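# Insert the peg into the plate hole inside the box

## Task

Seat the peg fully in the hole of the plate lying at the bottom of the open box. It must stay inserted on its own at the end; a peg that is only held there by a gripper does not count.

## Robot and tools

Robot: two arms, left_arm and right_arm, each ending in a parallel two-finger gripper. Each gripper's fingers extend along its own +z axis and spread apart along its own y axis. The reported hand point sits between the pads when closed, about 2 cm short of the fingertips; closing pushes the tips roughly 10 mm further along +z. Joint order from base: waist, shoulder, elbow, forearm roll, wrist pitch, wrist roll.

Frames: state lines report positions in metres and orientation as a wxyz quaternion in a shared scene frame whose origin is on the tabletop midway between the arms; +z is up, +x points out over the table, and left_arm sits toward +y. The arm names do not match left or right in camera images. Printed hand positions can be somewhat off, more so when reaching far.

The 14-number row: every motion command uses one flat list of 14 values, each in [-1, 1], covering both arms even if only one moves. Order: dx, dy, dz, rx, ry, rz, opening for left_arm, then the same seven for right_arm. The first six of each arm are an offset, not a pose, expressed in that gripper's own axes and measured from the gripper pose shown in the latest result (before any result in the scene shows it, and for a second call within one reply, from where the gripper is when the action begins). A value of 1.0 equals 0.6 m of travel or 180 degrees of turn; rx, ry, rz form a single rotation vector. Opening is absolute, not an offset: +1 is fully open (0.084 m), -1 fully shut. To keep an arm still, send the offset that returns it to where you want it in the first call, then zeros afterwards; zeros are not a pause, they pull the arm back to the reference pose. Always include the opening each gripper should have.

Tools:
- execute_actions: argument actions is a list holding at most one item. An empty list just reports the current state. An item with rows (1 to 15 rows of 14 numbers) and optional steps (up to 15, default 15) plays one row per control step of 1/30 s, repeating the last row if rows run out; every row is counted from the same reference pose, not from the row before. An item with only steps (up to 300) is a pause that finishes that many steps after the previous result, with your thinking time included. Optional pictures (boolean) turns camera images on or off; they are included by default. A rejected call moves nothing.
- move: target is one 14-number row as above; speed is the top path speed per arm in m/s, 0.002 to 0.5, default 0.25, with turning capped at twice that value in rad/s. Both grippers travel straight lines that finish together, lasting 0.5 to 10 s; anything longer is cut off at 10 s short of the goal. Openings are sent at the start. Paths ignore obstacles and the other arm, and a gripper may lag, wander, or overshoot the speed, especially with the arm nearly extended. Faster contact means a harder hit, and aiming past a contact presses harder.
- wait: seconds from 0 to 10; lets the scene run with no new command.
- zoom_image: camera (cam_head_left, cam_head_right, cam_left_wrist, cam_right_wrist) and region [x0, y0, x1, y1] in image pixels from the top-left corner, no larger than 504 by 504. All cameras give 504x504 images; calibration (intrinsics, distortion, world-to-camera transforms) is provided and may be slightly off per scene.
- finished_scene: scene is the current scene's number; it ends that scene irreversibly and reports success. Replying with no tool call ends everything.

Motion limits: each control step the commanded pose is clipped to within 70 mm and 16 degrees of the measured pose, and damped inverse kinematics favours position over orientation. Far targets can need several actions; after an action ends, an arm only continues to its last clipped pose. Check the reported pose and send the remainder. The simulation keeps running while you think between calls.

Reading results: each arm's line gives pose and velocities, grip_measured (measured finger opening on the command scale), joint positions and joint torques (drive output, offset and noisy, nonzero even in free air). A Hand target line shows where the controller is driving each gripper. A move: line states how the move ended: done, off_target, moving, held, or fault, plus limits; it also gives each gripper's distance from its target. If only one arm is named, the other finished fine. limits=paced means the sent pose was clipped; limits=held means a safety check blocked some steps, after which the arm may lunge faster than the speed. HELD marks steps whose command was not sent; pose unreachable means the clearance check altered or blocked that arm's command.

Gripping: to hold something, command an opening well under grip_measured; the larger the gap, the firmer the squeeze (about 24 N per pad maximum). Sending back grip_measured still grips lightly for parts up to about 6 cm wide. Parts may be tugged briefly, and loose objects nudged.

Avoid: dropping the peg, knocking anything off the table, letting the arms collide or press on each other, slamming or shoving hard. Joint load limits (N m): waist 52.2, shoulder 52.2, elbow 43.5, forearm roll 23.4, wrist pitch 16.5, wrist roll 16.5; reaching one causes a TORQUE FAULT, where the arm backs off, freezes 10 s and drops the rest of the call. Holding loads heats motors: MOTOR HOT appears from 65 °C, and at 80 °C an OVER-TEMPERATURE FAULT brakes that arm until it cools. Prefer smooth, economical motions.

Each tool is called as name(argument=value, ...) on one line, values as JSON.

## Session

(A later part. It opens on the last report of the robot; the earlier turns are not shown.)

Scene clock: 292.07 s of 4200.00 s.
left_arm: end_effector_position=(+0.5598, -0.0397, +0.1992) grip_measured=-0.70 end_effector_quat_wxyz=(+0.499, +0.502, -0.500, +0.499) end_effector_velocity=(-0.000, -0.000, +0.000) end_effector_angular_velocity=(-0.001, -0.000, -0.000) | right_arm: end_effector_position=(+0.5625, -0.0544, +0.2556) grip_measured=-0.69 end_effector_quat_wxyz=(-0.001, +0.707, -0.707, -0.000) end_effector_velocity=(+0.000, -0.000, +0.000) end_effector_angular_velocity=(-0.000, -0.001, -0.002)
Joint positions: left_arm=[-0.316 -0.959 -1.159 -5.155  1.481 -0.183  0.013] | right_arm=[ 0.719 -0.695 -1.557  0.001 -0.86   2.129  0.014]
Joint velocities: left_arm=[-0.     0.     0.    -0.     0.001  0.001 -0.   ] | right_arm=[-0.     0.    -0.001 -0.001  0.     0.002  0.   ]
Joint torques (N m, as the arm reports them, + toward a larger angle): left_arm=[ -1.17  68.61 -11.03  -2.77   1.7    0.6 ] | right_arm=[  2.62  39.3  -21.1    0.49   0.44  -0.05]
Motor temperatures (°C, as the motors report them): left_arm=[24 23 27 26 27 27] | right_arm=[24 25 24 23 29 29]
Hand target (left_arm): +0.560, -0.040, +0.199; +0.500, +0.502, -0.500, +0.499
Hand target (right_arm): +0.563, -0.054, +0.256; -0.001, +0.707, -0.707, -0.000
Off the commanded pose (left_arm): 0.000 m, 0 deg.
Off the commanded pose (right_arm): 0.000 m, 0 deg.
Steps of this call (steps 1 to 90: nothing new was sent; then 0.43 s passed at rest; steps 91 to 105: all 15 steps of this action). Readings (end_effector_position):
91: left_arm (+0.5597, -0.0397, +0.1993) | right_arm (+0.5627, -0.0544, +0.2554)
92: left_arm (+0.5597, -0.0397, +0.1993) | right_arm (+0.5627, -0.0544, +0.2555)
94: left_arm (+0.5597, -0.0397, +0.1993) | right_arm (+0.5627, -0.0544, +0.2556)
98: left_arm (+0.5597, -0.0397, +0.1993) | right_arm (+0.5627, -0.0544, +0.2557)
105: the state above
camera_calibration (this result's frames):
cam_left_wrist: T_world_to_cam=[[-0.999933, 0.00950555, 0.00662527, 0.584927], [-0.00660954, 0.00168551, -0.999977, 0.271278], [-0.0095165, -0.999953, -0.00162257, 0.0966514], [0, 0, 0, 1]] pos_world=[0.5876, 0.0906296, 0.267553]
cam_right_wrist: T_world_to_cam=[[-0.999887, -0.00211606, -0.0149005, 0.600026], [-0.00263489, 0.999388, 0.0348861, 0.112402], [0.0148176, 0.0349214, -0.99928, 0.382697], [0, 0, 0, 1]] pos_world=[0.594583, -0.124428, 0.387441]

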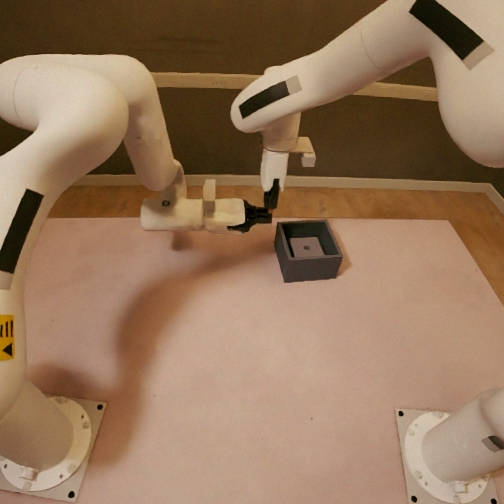

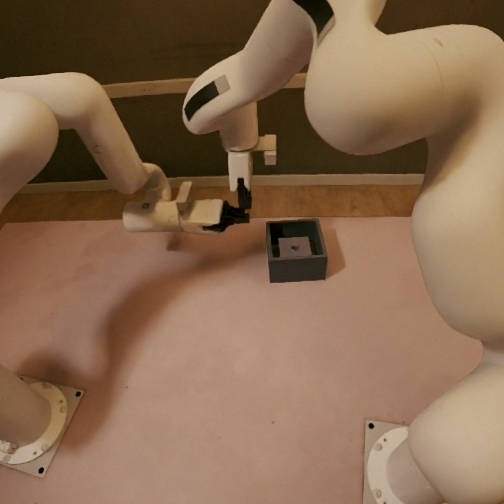

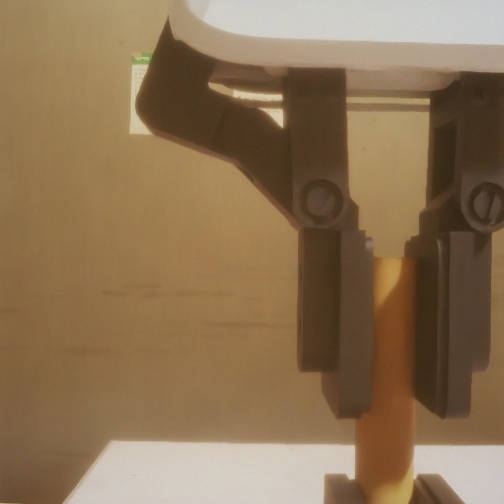

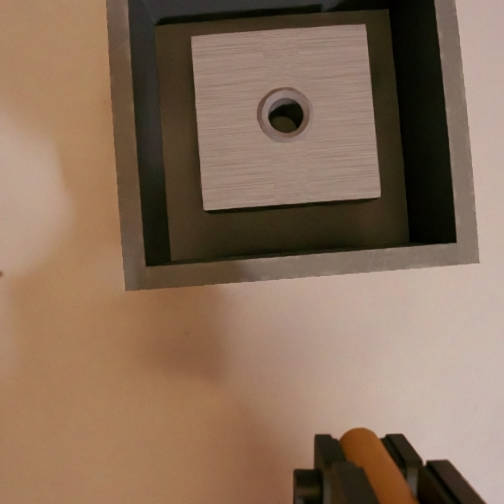

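execute_actions(actions=[{"rows": [[0,0,0,0,0,0,-0.4,0,0,0,0,0,0,-1],[0,0,0,0,0,0,0.2,0,0,0,0,0,0,-1],[0,0,0,0,0,0,1,0,0,0,0,0,0,-1]], "steps": 12}], pictures=false)

move(target=[0, 0, -0.3, 0, 0, 0, 1.0, 0, 0, 0, 0, 0, 0, -1.0], speed=0.3)

Scene clock: 296.50 s of 4200.00 s.
left_arm: end_effector_position=(+0.5597, -0.0397, +0.1993) grip_measured=+1.00 end_effector_quat_wxyz=(+0.500, +0.502, -0.500, +0.499) end_effector_velocity=(+0.001, +0.000, -0.000) end_effector_angular_velocity=(-0.000, +0.001, +0.003) | right_arm: end_effector_position=(+0.5627, -0.0544, +0.2557) grip_measured=-0.69 end_effector_quat_wxyz=(-0.001, +0.707, -0.707, -0.000) end_effector_velocity=(-0.001, -0.000, +0.000) end_effector_angular_velocity=(-0.002, +0.003, +0.001)
Joint positions: left_arm=[-0.316 -0.959 -1.158 -5.155  1.481 -0.183  0.084] | right_arm=[ 0.719 -0.695 -1.557  0.001 -0.86   2.129  0.014]
Joint velocities: left_arm=[ 0.001 -0.    -0.    -0.002 -0.    -0.001  0.008] | right_arm=[ 0.001  0.001  0.001  0.    -0.004 -0.    -0.   ]
Joint torques (N m, as the arm reports them, + toward a larger angle): left_arm=[ -0.88  68.23 -11.44  -3.06   1.47   0.51] | right_arm=[  3.13  38.4  -20.66   0.38   0.02  -0.12]
Motor temperatures (°C, as the motors report them): left_arm=[24 23 27 26 27 27] | right_arm=[24 25 24 23 29 29]
Hand target (left_arm): +0.560, -0.040, +0.199; +0.499, +0.502, -0.500, +0.499
Hand target (right_arm): +0.563, -0.054, +0.256; -0.001, +0.707, -0.707, -0.000
Off the commanded pose (left_arm): 0.000 m, 0 deg.
Off the commanded pose (right_arm): 0.000 m, 0 deg.
Steps of this call (steps 1 to 90: nothing new was sent; then 1.03 s passed at rest; steps 91 to 102: all 12 steps of this action). Readings (end_effector_position):
91: left_arm (+0.5597, -0.0397, +0.1993) | right_arm (+0.5627, -0.0544, +0.2557)
92: left_arm (+0.5595, -0.0397, +0.1994) | right_arm (+0.5630, -0.0543, +0.2557)
94: left_arm (+0.5592, -0.0399, +0.1994) | right_arm (+0.5633, -0.0543, +0.2558)
98: left_arm (+0.5595, -0.0398, +0.1994) | right_arm (+0.5630, -0.0543, +0.2557)
102: the state above

Scene clock: 297.83 s of 4200.00 s.
left_arm: end_effector_position=(+0.5589, +0.1398, +0.1993) grip_measured=+1.00 end_effector_quat_wxyz=(+0.500, +0.502, -0.500, +0.499) end_effector_velocity=(+0.000, +0.002, -0.000) end_effector_angular_velocity=(+0.001, +0.000, +0.002) | right_arm: end_effector_position=(+0.5626, -0.0544, +0.2556) grip_measured=-0.69 end_effector_quat_wxyz=(-0.001, +0.707, -0.707, -0.000) end_effector_velocity=(-0.000, -0.000, -0.000) end_effector_angular_velocity=(-0.000, -0.000, +0.001)
Joint positions: left_arm=[ 0.013 -0.896 -1.002 -4.832  1.555 -0.109  0.084] | right_arm=[ 0.719 -0.695 -1.557  0.001 -0.86   2.129  0.014]
Joint velocities: left_arm=[ 0.005  0.     0.001  0.003 -0.    -0.     0.   ] | right_arm=[-0.     0.     0.    -0.001  0.    -0.001 -0.   ]
Joint torques (N m, as the arm reports them, + toward a larger angle): left_arm=[-1.59 62.23 -9.54 -3.06  1.47  0.51] | right_arm=[  3.64  38.73 -20.94   0.61  -0.19  -0.17]
Motor temperatures (°C, as the motors report them): left_arm=[24 23 27 26 27 27] | right_arm=[24 25 24 23 29 29]
Hand target (left_arm): +0.559, +0.140, +0.199; +0.500, +0.502, -0.500, +0.499
Hand target (right_arm): +0.563, -0.054, +0.256; -0.001, +0.707, -0.707, -0.000
Off the commanded pose (left_arm): 0.001 m, 0 deg.
Off the commanded pose (right_arm): 0.000 m, 0 deg.
move: done
camera_calibration (this result's frames):
cam_left_wrist: T_world_to_cam=[[-0.999924, 0.0102618, 0.00684448, 0.582168], [-0.00683192, 0.00125853, -0.999976, 0.271207], [-0.0102702, -0.999947, -0.00118832, 0.276412], [0, 0, 0, 1]] pos_world=[0.586816, 0.270082, 0.267544]
cam_right_wrist: T_world_to_cam=[[-0.999886, -0.00211226, -0.0149779, 0.60007], [-0.00263434, 0.999387, 0.0349231, 0.112388], [0.0148949, 0.0349586, -0.999278, 0.382657], [0, 0, 0, 1]] pos_world=[0.594598, -0.124429, 0.387444]

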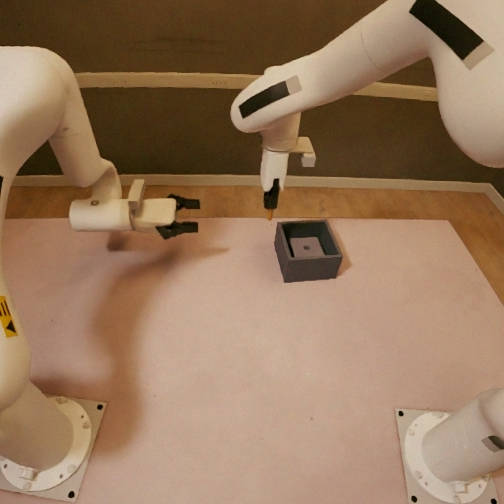

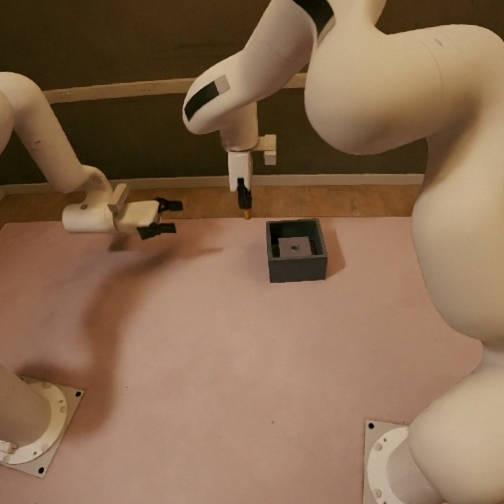

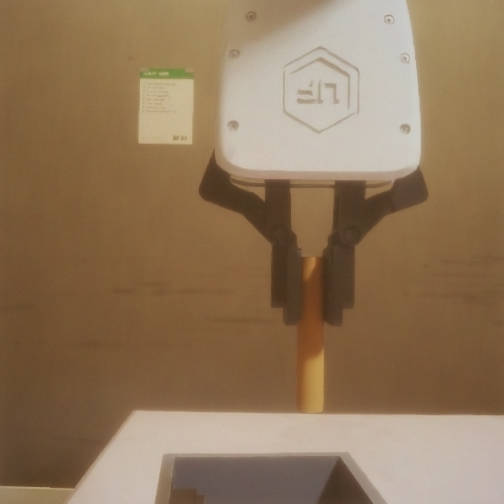

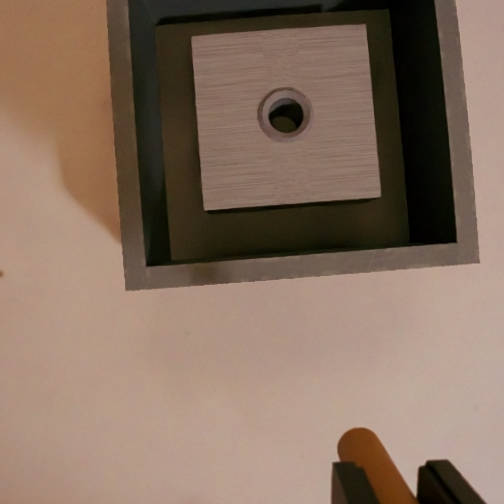

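move(target=[0, 0, 0, 0, 0, 0, 1.0, 0.211, -0.0323, 0.1093, 0, 0, 0, -1.0], speed=0.15)

Scene clock: 344.33 s of 4200.00 s.
left_arm: end_effector_position=(+0.5589, +0.1398, +0.1993) grip_measured=+1.00 end_effector_quat_wxyz=(+0.500, +0.502, -0.500, +0.499) end_effector_velocity=(-0.000, -0.000, -0.001) end_effector_angular_velocity=(+0.002, -0.001, -0.001) | right_arm: end_effector_position=(+0.5820, -0.1807, +0.1900) grip_measured=-0.69 end_effector_quat_wxyz=(-0.001, +0.707, -0.707, +0.000) end_effector_velocity=(+0.000, -0.001, -0.001) end_effector_angular_velocity=(-0.000, +0.000, +0.001)
Joint positions: left_arm=[ 0.013 -0.896 -1.002 -4.832  1.555 -0.109  0.084] | right_arm=[ 0.532 -0.678 -1.367  0.001 -0.687  1.942  0.014]
Joint velocities: left_arm=[-0.    -0.    -0.     0.001 -0.002  0.001 -0.   ] | right_arm=[-0.002 -0.001  0.001  0.     0.001 -0.003 -0.   ]
Joint torques (N m, as the arm reports them, + toward a larger angle): left_arm=[-0.82 63.08 -9.37 -2.85  1.46  0.53] | right_arm=[  3.55  36.83 -19.04   0.41  -0.08  -0.16]
Motor temperatures (°C, as the motors report them): left_arm=[24 23 27 26 27 27] | right_arm=[24 25 24 23 29 29]
Hand target (left_arm): +0.559, +0.140, +0.199; +0.500, +0.502, -0.500, +0.499
Hand target (right_arm): +0.582, -0.181, +0.190; -0.001, +0.707, -0.707, -0.000
Off the commanded pose (left_arm): 0.000 m, 0 deg.
Off the commanded pose (right_arm): 0.000 m, 0 deg.
After step 90, 42.17 s passed at rest.
move: done
camera_calibration (this result's frames):
cam_left_wrist: T_world_to_cam=[[-0.999924, 0.0102603, 0.00684459, 0.582169], [-0.00683203, 0.00125836, -0.999976, 0.271207], [-0.0102687, -0.999947, -0.00118817, 0.276412], [0, 0, 0, 1]] pos_world=[0.586816, 0.270083, 0.267544]
cam_right_wrist: T_world_to_cam=[[-0.99988, -0.00254761, -0.0152762, 0.618247], [-0.00307434, 0.999398, 0.0345565, 0.24133], [0.0151789, 0.0345993, -0.999286, 0.320948], [0, 0, 0, 1]] pos_world=[0.614044, -0.250715, 0.321824]

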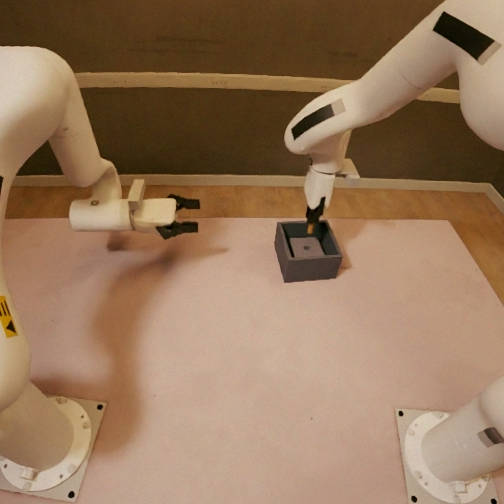

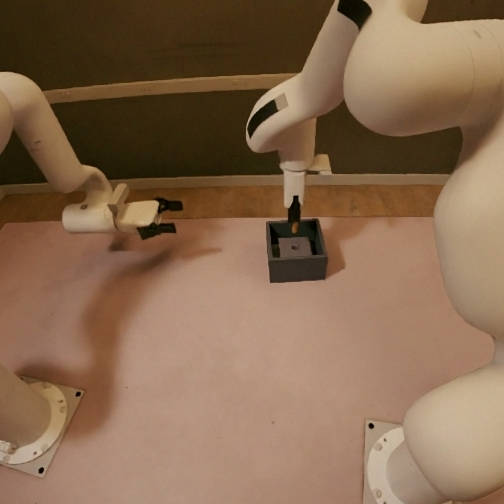

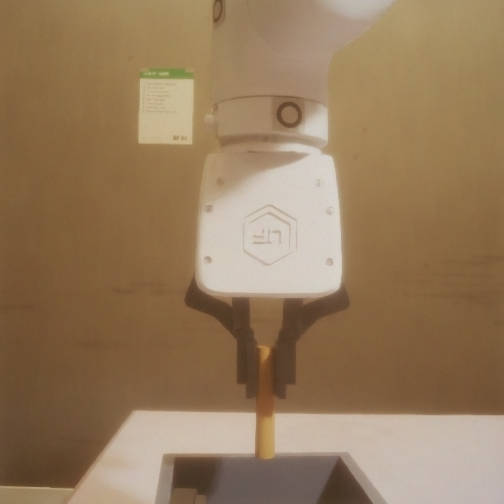

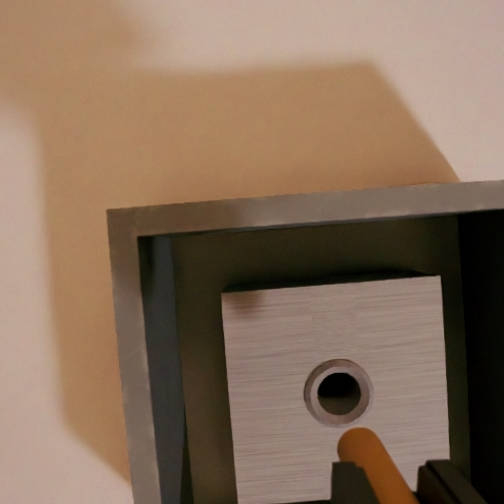

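zoom_image(camera="cam_right_wrist", region=[250, 300, 504, 504])

Region (250, 300, 504, 504) of cam_right_wrist's 504x504 image, scaled by 1.984, with more detail than that image has; it fills the top 405 rows of this view, and the rest is white.

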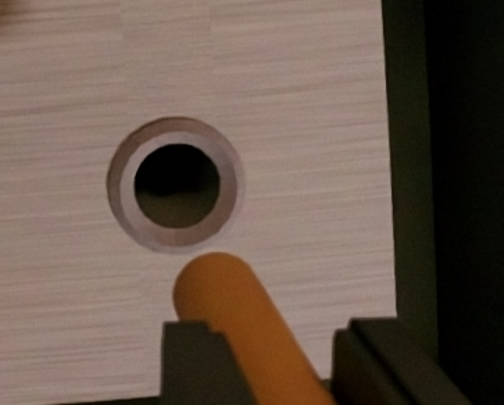

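move(target=[0, 0, 0, 0, 0, 0, 1.0, 0.0038, 0.0008, 0.0833, 0, 0, 0, -1.0], speed=0.1)

Scene clock: 381.53 s of 4200.00 s.
left_arm: end_effector_position=(+0.5589, +0.1398, +0.1993) grip_measured=+1.00 end_effector_quat_wxyz=(+0.500, +0.502, -0.500, +0.499) end_effector_velocity=(-0.000, -0.000, -0.000) end_effector_angular_velocity=(+0.000, -0.000, -0.000) | right_arm: end_effector_position=(+0.5816, -0.1828, +0.1403) grip_measured=-0.69 end_effector_quat_wxyz=(-0.001, +0.707, -0.707, +0.000) end_effector_velocity=(-0.001, -0.000, -0.002) end_effector_angular_velocity=(-0.001, +0.001, +0.000)
Joint positions: left_arm=[ 0.013 -0.896 -1.002 -4.832  1.555 -0.109  0.084] | right_arm=[ 0.529 -0.746 -1.349  0.002 -0.601  1.938  0.014]
Joint velocities: left_arm=[-0.  0.  0.  0. -0.  0. -0.] | right_arm=[-0.    -0.002  0.001 -0.     0.001 -0.    -0.   ]
Joint torques (N m, as the arm reports them, + toward a larger angle): left_arm=[-0.86 62.86 -9.47 -2.94  1.41  0.48] | right_arm=[  3.4   37.29 -17.69   0.45  -0.14  -0.17]
Motor temperatures (°C, as the motors report them): left_arm=[24 23 27 26 27 27] | right_arm=[24 25 24 23 29 29]
Hand target (left_arm): +0.559, +0.140, +0.199; +0.500, +0.502, -0.500, +0.499
Hand target (right_arm): +0.582, -0.183, +0.140; -0.001, +0.707, -0.707, -0.000
Off the commanded pose (left_arm): 0.000 m, 0 deg.
Off the commanded pose (right_arm): 0.000 m, 0 deg.
After step 90, 33.33 s passed at rest.
move: done
camera_calibration (this result's frames):
cam_left_wrist: T_world_to_cam=[[-0.999924, 0.0102602, 0.00684454, 0.582169], [-0.00683198, 0.00125852, -0.999976, 0.271207], [-0.0102686, -0.999947, -0.00118833, 0.276412], [0, 0, 0, 1]] pos_world=[0.586816, 0.270083, 0.267544]
cam_right_wrist: T_world_to_cam=[[-0.999874, -0.00263376, -0.0156671, 0.617153], [-0.00317816, 0.999388, 0.0348247, 0.245167], [0.0155658, 0.0348701, -0.999271, 0.271165], [0, 0, 0, 1]] pos_world=[0.613633, -0.252847, 0.272098]

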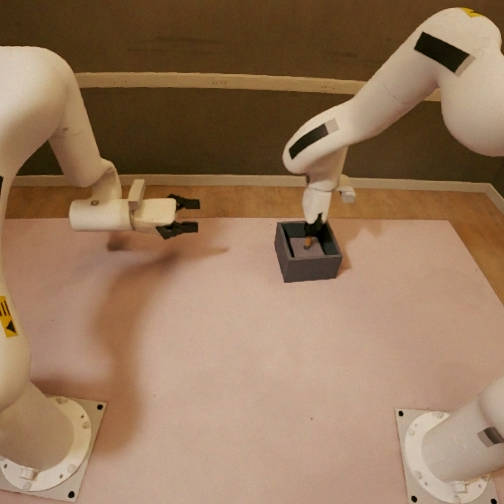

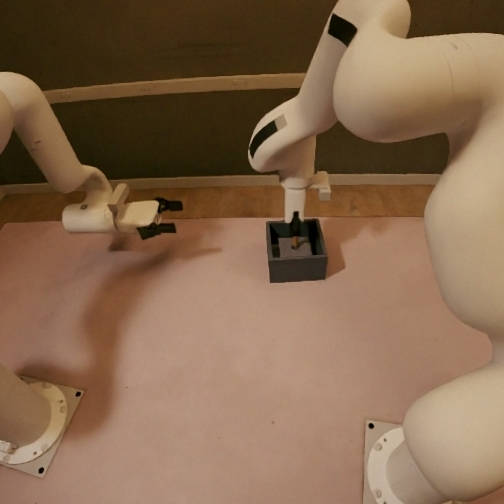

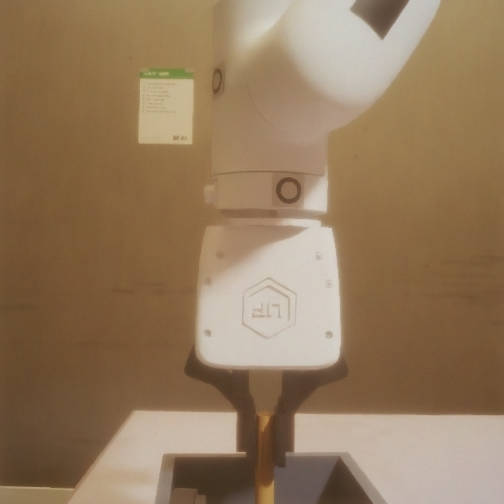

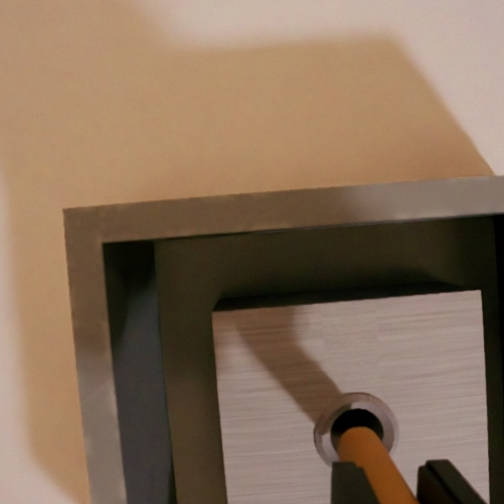

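zoom_image(camera="cam_right_wrist", region=[270, 340, 474, 504])

Region (270, 340, 474, 504) of cam_right_wrist's 504x504 image, scaled by 2.471, with more detail than that image has; it fills the top 405 rows of this view, and the rest is white.

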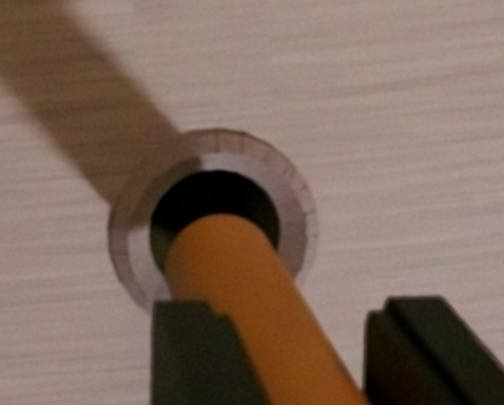

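move(target=[0, 0, 0, 0, 0, 0, 1.0, 0.0008, 0.0017, 0.0672, 0, 0, 0, -1.0], speed=0.03)

Scene clock: 395.00 s of 4200.00 s.
left_arm: end_effector_position=(+0.5589, +0.1398, +0.1993) grip_measured=+1.00 end_effector_quat_wxyz=(+0.500, +0.502, -0.500, +0.499) end_effector_velocity=(+0.000, +0.000, -0.000) end_effector_angular_velocity=(+0.001, +0.000, +0.000) | right_arm: end_effector_position=(+0.5807, -0.1832, +0.1000) grip_measured=-0.69 end_effector_quat_wxyz=(-0.001, +0.707, -0.707, +0.000) end_effector_velocity=(+0.001, +0.000, +0.000) end_effector_angular_velocity=(+0.001, -0.002, -0.002)
Joint positions: left_arm=[ 0.013 -0.896 -1.002 -4.832  1.555 -0.109  0.084] | right_arm=[ 0.529 -0.808 -1.345  0.002 -0.535  1.938  0.014]
Joint velocities: left_arm=[-0.     0.     0.    -0.    -0.001  0.     0.   ] | right_arm=[ 0.    -0.    -0.     0.     0.002  0.001 -0.   ]
Joint torques (N m, as the arm reports them, + toward a larger angle): left_arm=[-0.52 62.81 -9.78 -3.03  1.49  0.53] | right_arm=[  3.61  38.86 -17.05   0.58  -0.13  -0.02]
Motor temperatures (°C, as the motors report them): left_arm=[24 23 27 26 27 27] | right_arm=[24 25 24 23 29 29]
Hand target (left_arm): +0.559, +0.140, +0.199; +0.500, +0.502, -0.500, +0.499
Hand target (right_arm): +0.581, -0.183, +0.100; -0.001, +0.707, -0.707, +0.000
Off the commanded pose (left_arm): 0.000 m, 0 deg.
Off the commanded pose (right_arm): 0.000 m, 0 deg.
After step 90, 8.87 s passed at rest.
move: done
camera_calibration (this result's frames):
cam_left_wrist: T_world_to_cam=[[-0.999924, 0.0102602, 0.00684466, 0.582169], [-0.0068321, 0.00125862, -0.999976, 0.271207], [-0.0102686, -0.999947, -0.00118843, 0.276412], [0, 0, 0, 1]] pos_world=[0.586816, 0.270083, 0.267544]
cam_right_wrist: T_world_to_cam=[[-0.999873, -0.00269144, -0.015729, 0.615518], [-0.00323992, 0.999384, 0.03495, 0.246952], [0.0156252, 0.0349965, -0.999265, 0.230966], [0, 0, 0, 1]] pos_world=[0.612631, -0.253227, 0.231847]

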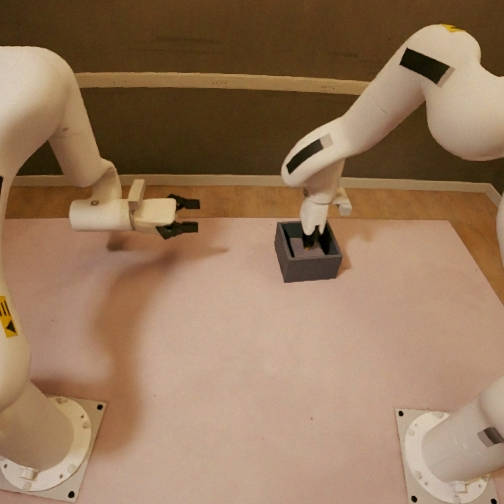

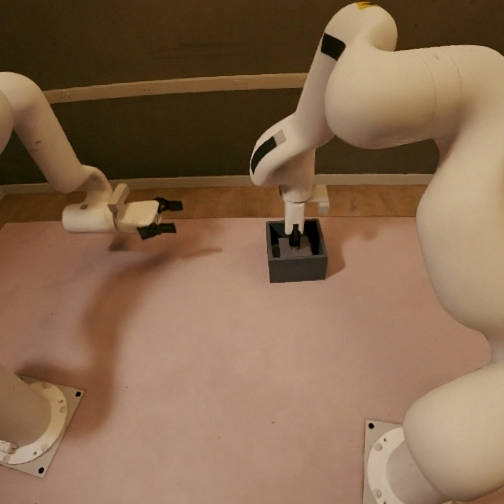

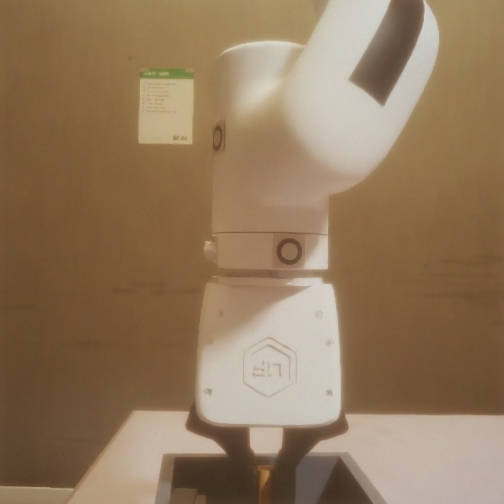

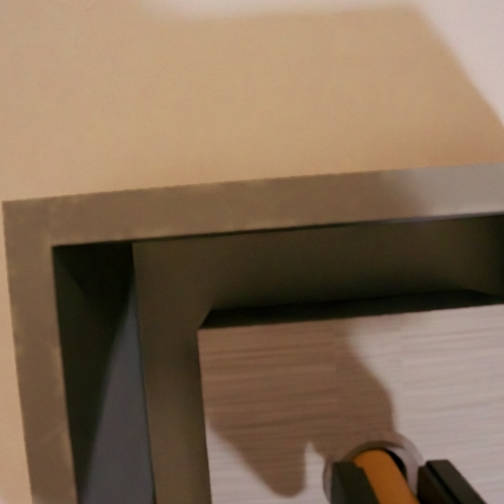

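move(target=[0, 0, 0, 0, 0, 0, 1.0, 0, 0, 0.0167, 0, 0, 0, -1.0], speed=0.03)

Scene clock: 399.77 s of 4200.00 s.
left_arm: end_effector_position=(+0.5589, +0.1398, +0.1993) grip_measured=+1.00 end_effector_quat_wxyz=(+0.500, +0.502, -0.500, +0.499) end_effector_velocity=(-0.000, +0.000, +0.000) end_effector_angular_velocity=(-0.001, +0.001, -0.000) | right_arm: end_effector_position=(+0.5807, -0.1832, +0.0901) grip_measured=-0.69 end_effector_quat_wxyz=(-0.001, +0.707, -0.707, +0.000) end_effector_velocity=(+0.000, +0.000, -0.000) end_effector_angular_velocity=(+0.001, -0.001, -0.001)
Joint positions: left_arm=[ 0.013 -0.896 -1.002 -4.832  1.555 -0.109  0.084] | right_arm=[ 0.529 -0.824 -1.347  0.002 -0.52   1.938  0.014]
Joint velocities: left_arm=[ 0.     0.     0.     0.     0.001 -0.001 -0.   ] | right_arm=[ 0.    -0.    -0.     0.001  0.001  0.001  0.   ]
Joint torques (N m, as the arm reports them, + toward a larger angle): left_arm=[-1.26 63.3  -9.53 -2.87  1.45  0.48] | right_arm=[  3.87  38.79 -17.57   0.87  -0.02  -0.18]
Motor temperatures (°C, as the motors report them): left_arm=[24 23 27 26 27 27] | right_arm=[24 25 24 23 29 29]
Hand target (left_arm): +0.559, +0.140, +0.199; +0.500, +0.502, -0.500, +0.499
Hand target (right_arm): +0.581, -0.183, +0.090; -0.001, +0.707, -0.707, +0.000
Off the commanded pose (left_arm): 0.000 m, 0 deg.
Off the commanded pose (right_arm): 0.000 m, 0 deg.
After step 90, 1.03 s passed at rest.
move: done
camera_calibration (this result's frames):
cam_left_wrist: T_world_to_cam=[[-0.999924, 0.0102602, 0.00684477, 0.582169], [-0.00683221, 0.00125865, -0.999976, 0.271207], [-0.0102686, -0.999947, -0.00118845, 0.276412], [0, 0, 0, 1]] pos_world=[0.586816, 0.270083, 0.267544]
cam_right_wrist: T_world_to_cam=[[-0.999872, -0.00270331, -0.0157846, 0.615384], [-0.00325445, 0.999382, 0.0349957, 0.24727], [0.0156803, 0.0350426, -0.999263, 0.220996], [0, 0, 0, 1]] pos_world=[0.612644, -0.253198, 0.221894]

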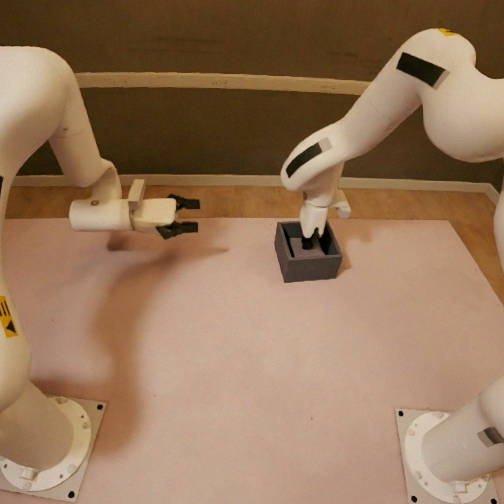

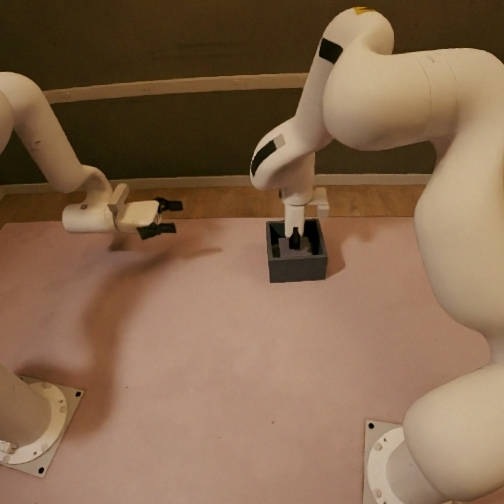

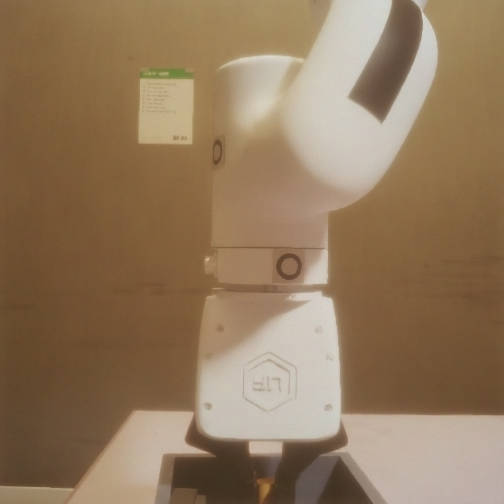

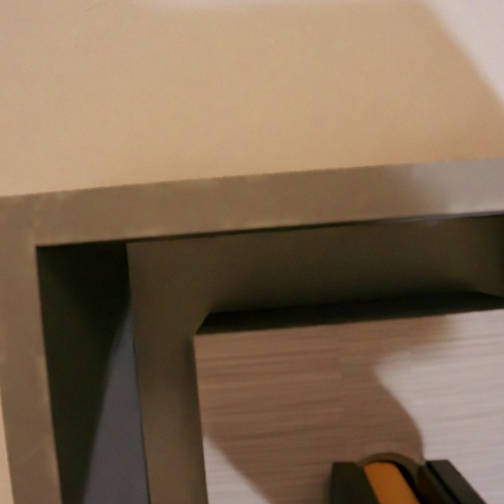

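execute_actions(actions=[{"rows": [[0,0,0,0,0,0,1,0,0,0,0,0,0,-0.5],[0,0,0,0,0,0,1,0,0,0,0,0,0,0.0],[0,0,0,0,0,0,1,0,0,0,0,0,0,0.4]], "steps": 12}], pictures=false)

move(target=[0, 0, 0, 0, 0, 0, 1.0, 0, 0, -0.2, 0, 0, 0, 0.4], speed=0.15)

Scene clock: 403.67 s of 4200.00 s.
left_arm: end_effector_position=(+0.5589, +0.1398, +0.1993) grip_measured=+1.00 end_effector_quat_wxyz=(+0.500, +0.502, -0.500, +0.499) end_effector_velocity=(-0.000, -0.000, -0.000) end_effector_angular_velocity=(+0.000, +0.000, -0.000) | right_arm: end_effector_position=(+0.5807, -0.1832, +0.0901) grip_measured=+0.39 end_effector_quat_wxyz=(-0.001, +0.707, -0.707, +0.000) end_effector_velocity=(+0.000, +0.000, +0.000) end_effector_angular_velocity=(+0.000, -0.000, -0.001)
Joint positions: left_arm=[ 0.013 -0.896 -1.002 -4.832  1.555 -0.109  0.084] | right_arm=[ 0.529 -0.824 -1.347  0.002 -0.52   1.938  0.061]
Joint velocities: left_arm=[-0.  0. -0.  0. -0. -0. -0.] | right_arm=[ 0. -0. -0.  0. -0.  0.  0.]
Joint torques (N m, as the arm reports them, + toward a larger angle): left_arm=[-1.1  63.29 -9.37 -3.14  1.43  0.52] | right_arm=[  4.98  38.34 -17.43   0.99  -0.12  -0.18]
Motor temperatures (°C, as the motors report them): left_arm=[24 23 27 26 27 27] | right_arm=[24 25 24 23 29 29]
Hand target (left_arm): +0.559, +0.140, +0.199; +0.500, +0.502, -0.500, +0.499
Hand target (right_arm): +0.581, -0.183, +0.090; -0.001, +0.707, -0.707, +0.000
Off the commanded pose (left_arm): 0.000 m, 0 deg.
Off the commanded pose (right_arm): 0.000 m, 0 deg.
Steps of this call (steps 1 to 90: nothing new was sent; then 0.50 s passed at rest; steps 91 to 102: all 12 steps of this action). Readings (end_effector_position):
91: left_arm (+0.5589, +0.1398, +0.1993) | right_arm (+0.5806, -0.1832, +0.0900)
92: left_arm (+0.5589, +0.1398, +0.1993) | right_arm (+0.5806, -0.1832, +0.0900)
94: left_arm (+0.5589, +0.1398, +0.1993) | right_arm (+0.5807, -0.1832, +0.0901)
98: left_arm (+0.5589, +0.1398, +0.1993) | right_arm (+0.5807, -0.1832, +0.0901)
102: the state above

Scene clock: 405.07 s of 4200.00 s.
left_arm: end_effector_position=(+0.5589, +0.1398, +0.1993) grip_measured=+1.00 end_effector_quat_wxyz=(+0.500, +0.502, -0.500, +0.499) end_effector_velocity=(-0.000, -0.000, +0.000) end_effector_angular_velocity=(-0.000, -0.001, -0.001) | right_arm: end_effector_position=(+0.5805, -0.1836, +0.2097) grip_measured=+0.39 end_effector_quat_wxyz=(-0.001, +0.707, -0.707, +0.000) end_effector_velocity=(+0.001, +0.000, +0.002) end_effector_angular_velocity=(+0.001, -0.002, +0.001)
Joint positions: left_arm=[ 0.013 -0.896 -1.002 -4.832  1.555 -0.109  0.084] | right_arm=[ 0.529 -0.647 -1.367  0.001 -0.719  1.939  0.061]
Joint velocities: left_arm=[-0.     0.     0.     0.001  0.     0.001  0.   ] | right_arm=[ 0.     0.003 -0.002  0.    -0.002 -0.001  0.   ]
Joint torques (N m, as the arm reports them, + toward a larger angle): left_arm=[-0.93 63.29 -9.57 -2.95  1.49  0.49] | right_arm=[  2.86  37.75 -19.89   0.68  -0.15  -0.08]
Motor temperatures (°C, as the motors report them): left_arm=[24 23 27 26 27 27] | right_arm=[24 25 24 23 29 29]
Hand target (left_arm): +0.559, +0.140, +0.199; +0.500, +0.502, -0.500, +0.499
Hand target (right_arm): +0.581, -0.183, +0.210; -0.001, +0.707, -0.707, +0.000
Off the commanded pose (left_arm): 0.000 m, 0 deg.
Off the commanded pose (right_arm): 0.000 m, 0 deg.
move: done
camera_calibration (this result's frames):
cam_left_wrist: T_world_to_cam=[[-0.999924, 0.0102603, 0.00684473, 0.582169], [-0.00683217, 0.00125883, -0.999976, 0.271207], [-0.0102687, -0.999947, -0.00118864, 0.276412], [0, 0, 0, 1]] pos_world=[0.586816, 0.270083, 0.267544]
cam_right_wrist: T_world_to_cam=[[-0.999881, -0.0025202, -0.0152077, 0.617011], [-0.00304329, 0.999401, 0.034472, 0.243462], [0.0151117, 0.0345142, -0.99929, 0.340787], [0, 0, 0, 1]] pos_world=[0.612529, -0.253523, 0.341535]

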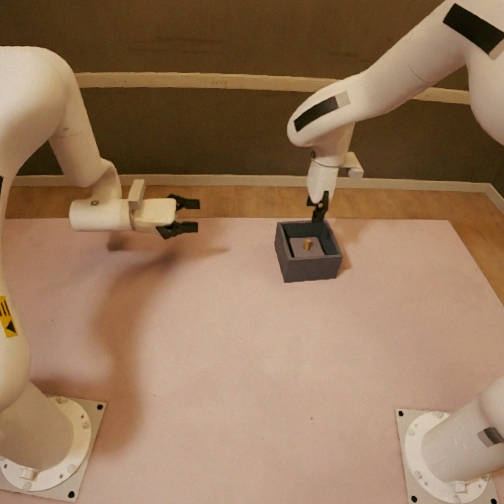

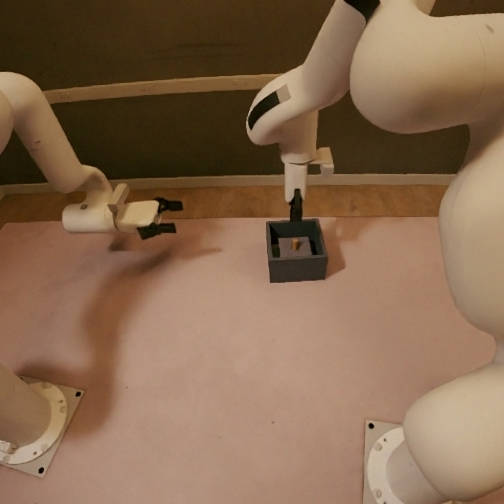

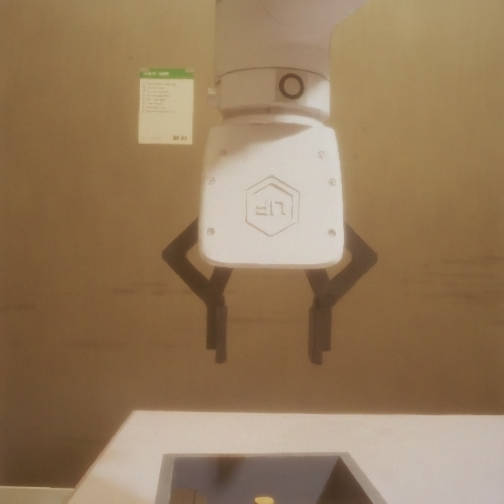

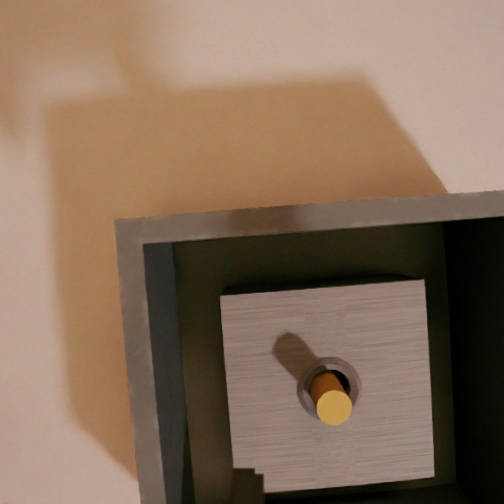

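zoom_image(camera="cam_right_wrist", region=[230, 300, 430, 480])

Region (230, 300, 430, 480) of cam_right_wrist's 504x504 image, scaled by 2.520, with more detail than that image has; it fills the top 454 rows of this view, and the rest is white.

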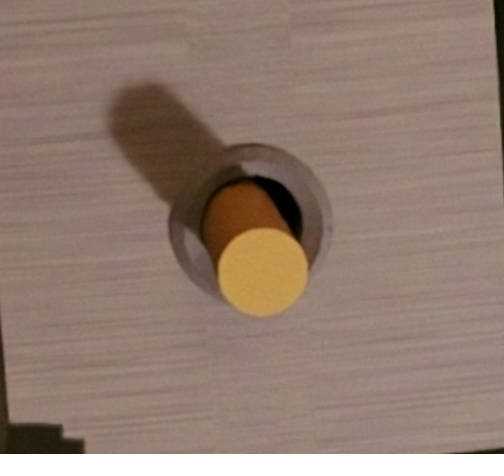

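move(target=[0, 0, 0, 0, 0, 0, 1.0, 0, -0.0004, 0.1428, 0, 0, 0, -1.0], speed=0.15)

Scene clock: 423.80 s of 4200.00 s.
left_arm: end_effector_position=(+0.5589, +0.1398, +0.1993) grip_measured=+1.00 end_effector_quat_wxyz=(+0.500, +0.502, -0.500, +0.499) end_effector_velocity=(+0.000, +0.000, +0.000) end_effector_angular_velocity=(-0.000, +0.000, -0.001) | right_arm: end_effector_position=(+0.5809, -0.1833, +0.1244) grip_measured=-1.00 end_effector_quat_wxyz=(-0.001, +0.707, -0.707, +0.000) end_effector_velocity=(-0.000, -0.000, -0.002) end_effector_angular_velocity=(-0.000, +0.001, -0.001)
Joint positions: left_arm=[ 0.013 -0.896 -1.002 -4.832  1.555 -0.109  0.084] | right_arm=[ 0.529 -0.769 -1.345  0.002 -0.574  1.938  0.   ]
Joint velocities: left_arm=[ 0.    -0.    -0.001  0.001  0.001 -0.     0.   ] | right_arm=[-0.    -0.003 -0.     0.001  0.002  0.     0.   ]
Joint torques (N m, as the arm reports them, + toward a larger angle): left_arm=[-1.02 62.47 -9.49 -2.97  1.52  0.46] | right_arm=[  4.73  38.61 -17.9    0.42  -0.19  -0.06]
Motor temperatures (°C, as the motors report them): left_arm=[24 23 27 26 27 27] | right_arm=[24 25 24 23 29 29]
Hand target (left_arm): +0.559, +0.140, +0.199; +0.500, +0.502, -0.500, +0.499
Hand target (right_arm): +0.581, -0.183, +0.124; -0.001, +0.707, -0.707, -0.000
Off the commanded pose (left_arm): 0.000 m, 0 deg.
Off the commanded pose (right_arm): 0.000 m, 0 deg.
After step 90, 14.77 s passed at rest.
move: done
camera_calibration (this result's frames):
cam_left_wrist: T_world_to_cam=[[-0.999924, 0.0102602, 0.00684478, 0.582169], [-0.00683222, 0.00125881, -0.999976, 0.271207], [-0.0102686, -0.999947, -0.00118861, 0.276412], [0, 0, 0, 1]] pos_world=[0.586816, 0.270083, 0.267544]
cam_right_wrist: T_world_to_cam=[[-0.999872, -0.00265745, -0.0157746, 0.616147], [-0.00320684, 0.999385, 0.0349051, 0.246156], [0.0156721, 0.0349512, -0.999266, 0.255275], [0, 0, 0, 1]] pos_world=[0.612857, -0.253289, 0.256215]

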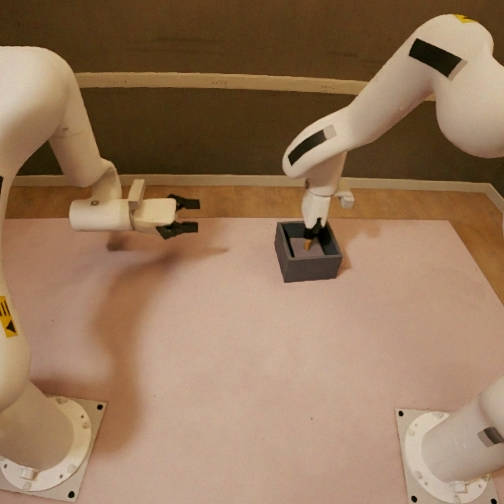

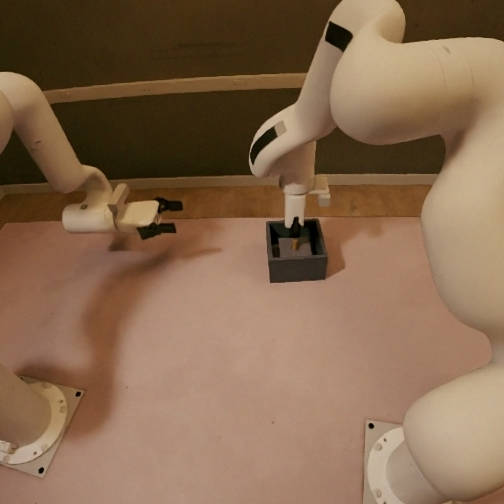

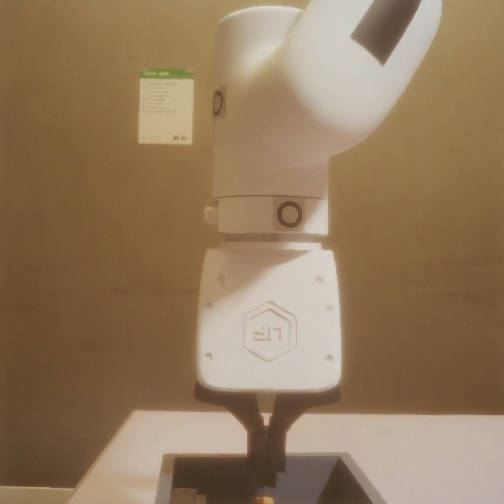

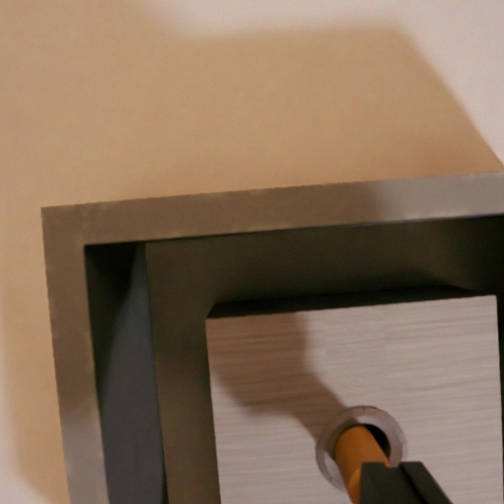

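move(target=[0, 0, 0, 0, 0, 0, 1.0, 0, 0, 0.022, 0, 0, 0, -1.0], speed=0.02)

Scene clock: 427.63 s of 4200.00 s.
left_arm: end_effector_position=(+0.5589, +0.1398, +0.1993) grip_measured=+1.00 end_effector_quat_wxyz=(+0.500, +0.502, -0.500, +0.499) end_effector_velocity=(+0.000, +0.000, +0.000) end_effector_angular_velocity=(-0.001, +0.001, +0.000) | right_arm: end_effector_position=(+0.5809, -0.1832, +0.1113) grip_measured=-1.00 end_effector_quat_wxyz=(-0.001, +0.707, -0.707, +0.000) end_effector_velocity=(+0.001, +0.000, +0.000) end_effector_angular_velocity=(+0.001, -0.002, -0.000)
Joint positions: left_arm=[ 0.013 -0.896 -1.002 -4.832  1.555 -0.109  0.084] | right_arm=[ 0.529 -0.79  -1.345  0.002 -0.553  1.938  0.   ]
Joint velocities: left_arm=[ 0.    -0.    -0.    -0.001  0.001 -0.001 -0.   ] | right_arm=[ 0.    -0.    -0.001  0.     0.001  0.     0.   ]
Joint torques (N m, as the arm reports them, + toward a larger angle): left_arm=[-1.06 63.21 -9.64 -3.07  1.42  0.51] | right_arm=[  3.96  38.98 -17.58   0.38  -0.13  -0.13]
Motor temperatures (°C, as the motors report them): left_arm=[24 23 27 26 27 27] | right_arm=[24 25 24 23 29 29]
Hand target (left_arm): +0.559, +0.140, +0.199; +0.500, +0.502, -0.500, +0.499
Hand target (right_arm): +0.581, -0.183, +0.111; -0.001, +0.707, -0.707, +0.000
Off the commanded pose (left_arm): 0.000 m, 0 deg.
Off the commanded pose (right_arm): 0.000 m, 0 deg.
move: done
camera_calibration (this result's frames):
cam_left_wrist: T_world_to_cam=[[-0.999924, 0.0102602, 0.00684482, 0.582169], [-0.00683226, 0.00125878, -0.999976, 0.271207], [-0.0102685, -0.999947, -0.00118859, 0.276412], [0, 0, 0, 1]] pos_world=[0.586816, 0.270083, 0.267544]
cam_right_wrist: T_world_to_cam=[[-0.999871, -0.00267517, -0.0158206, 0.615958], [-0.00322695, 0.999384, 0.0349553, 0.246579], [0.0157174, 0.0350019, -0.999264, 0.242129], [0, 0, 0, 1]] pos_world=[0.612869, -0.253254, 0.243076]

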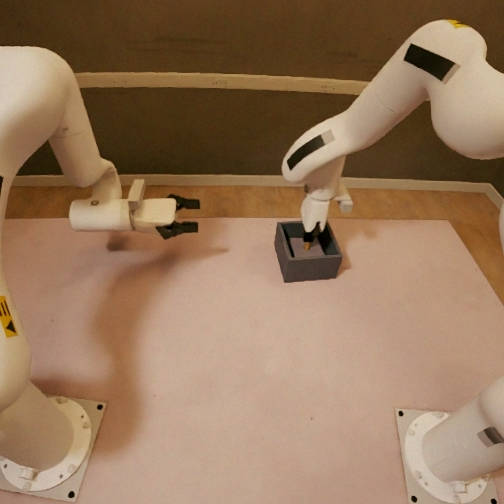

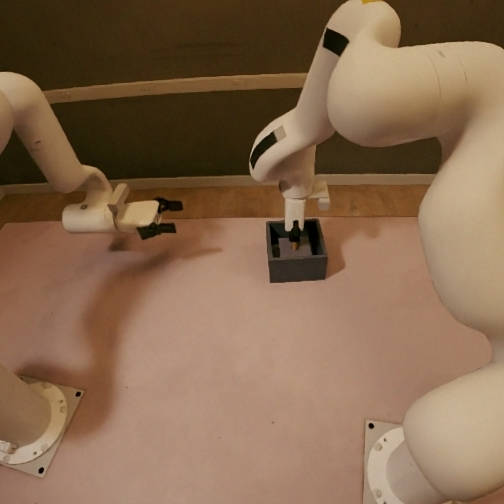

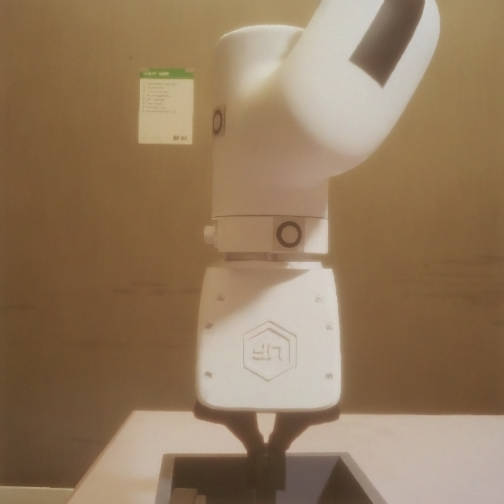

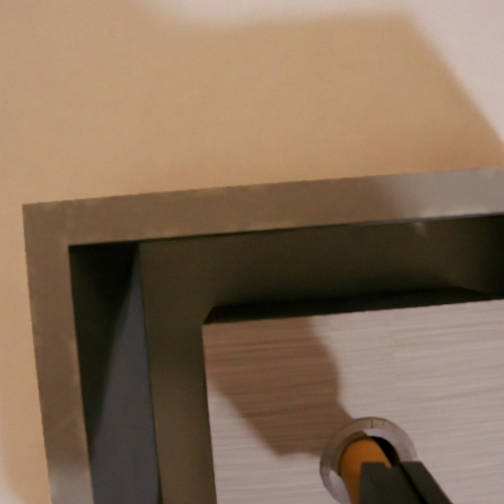

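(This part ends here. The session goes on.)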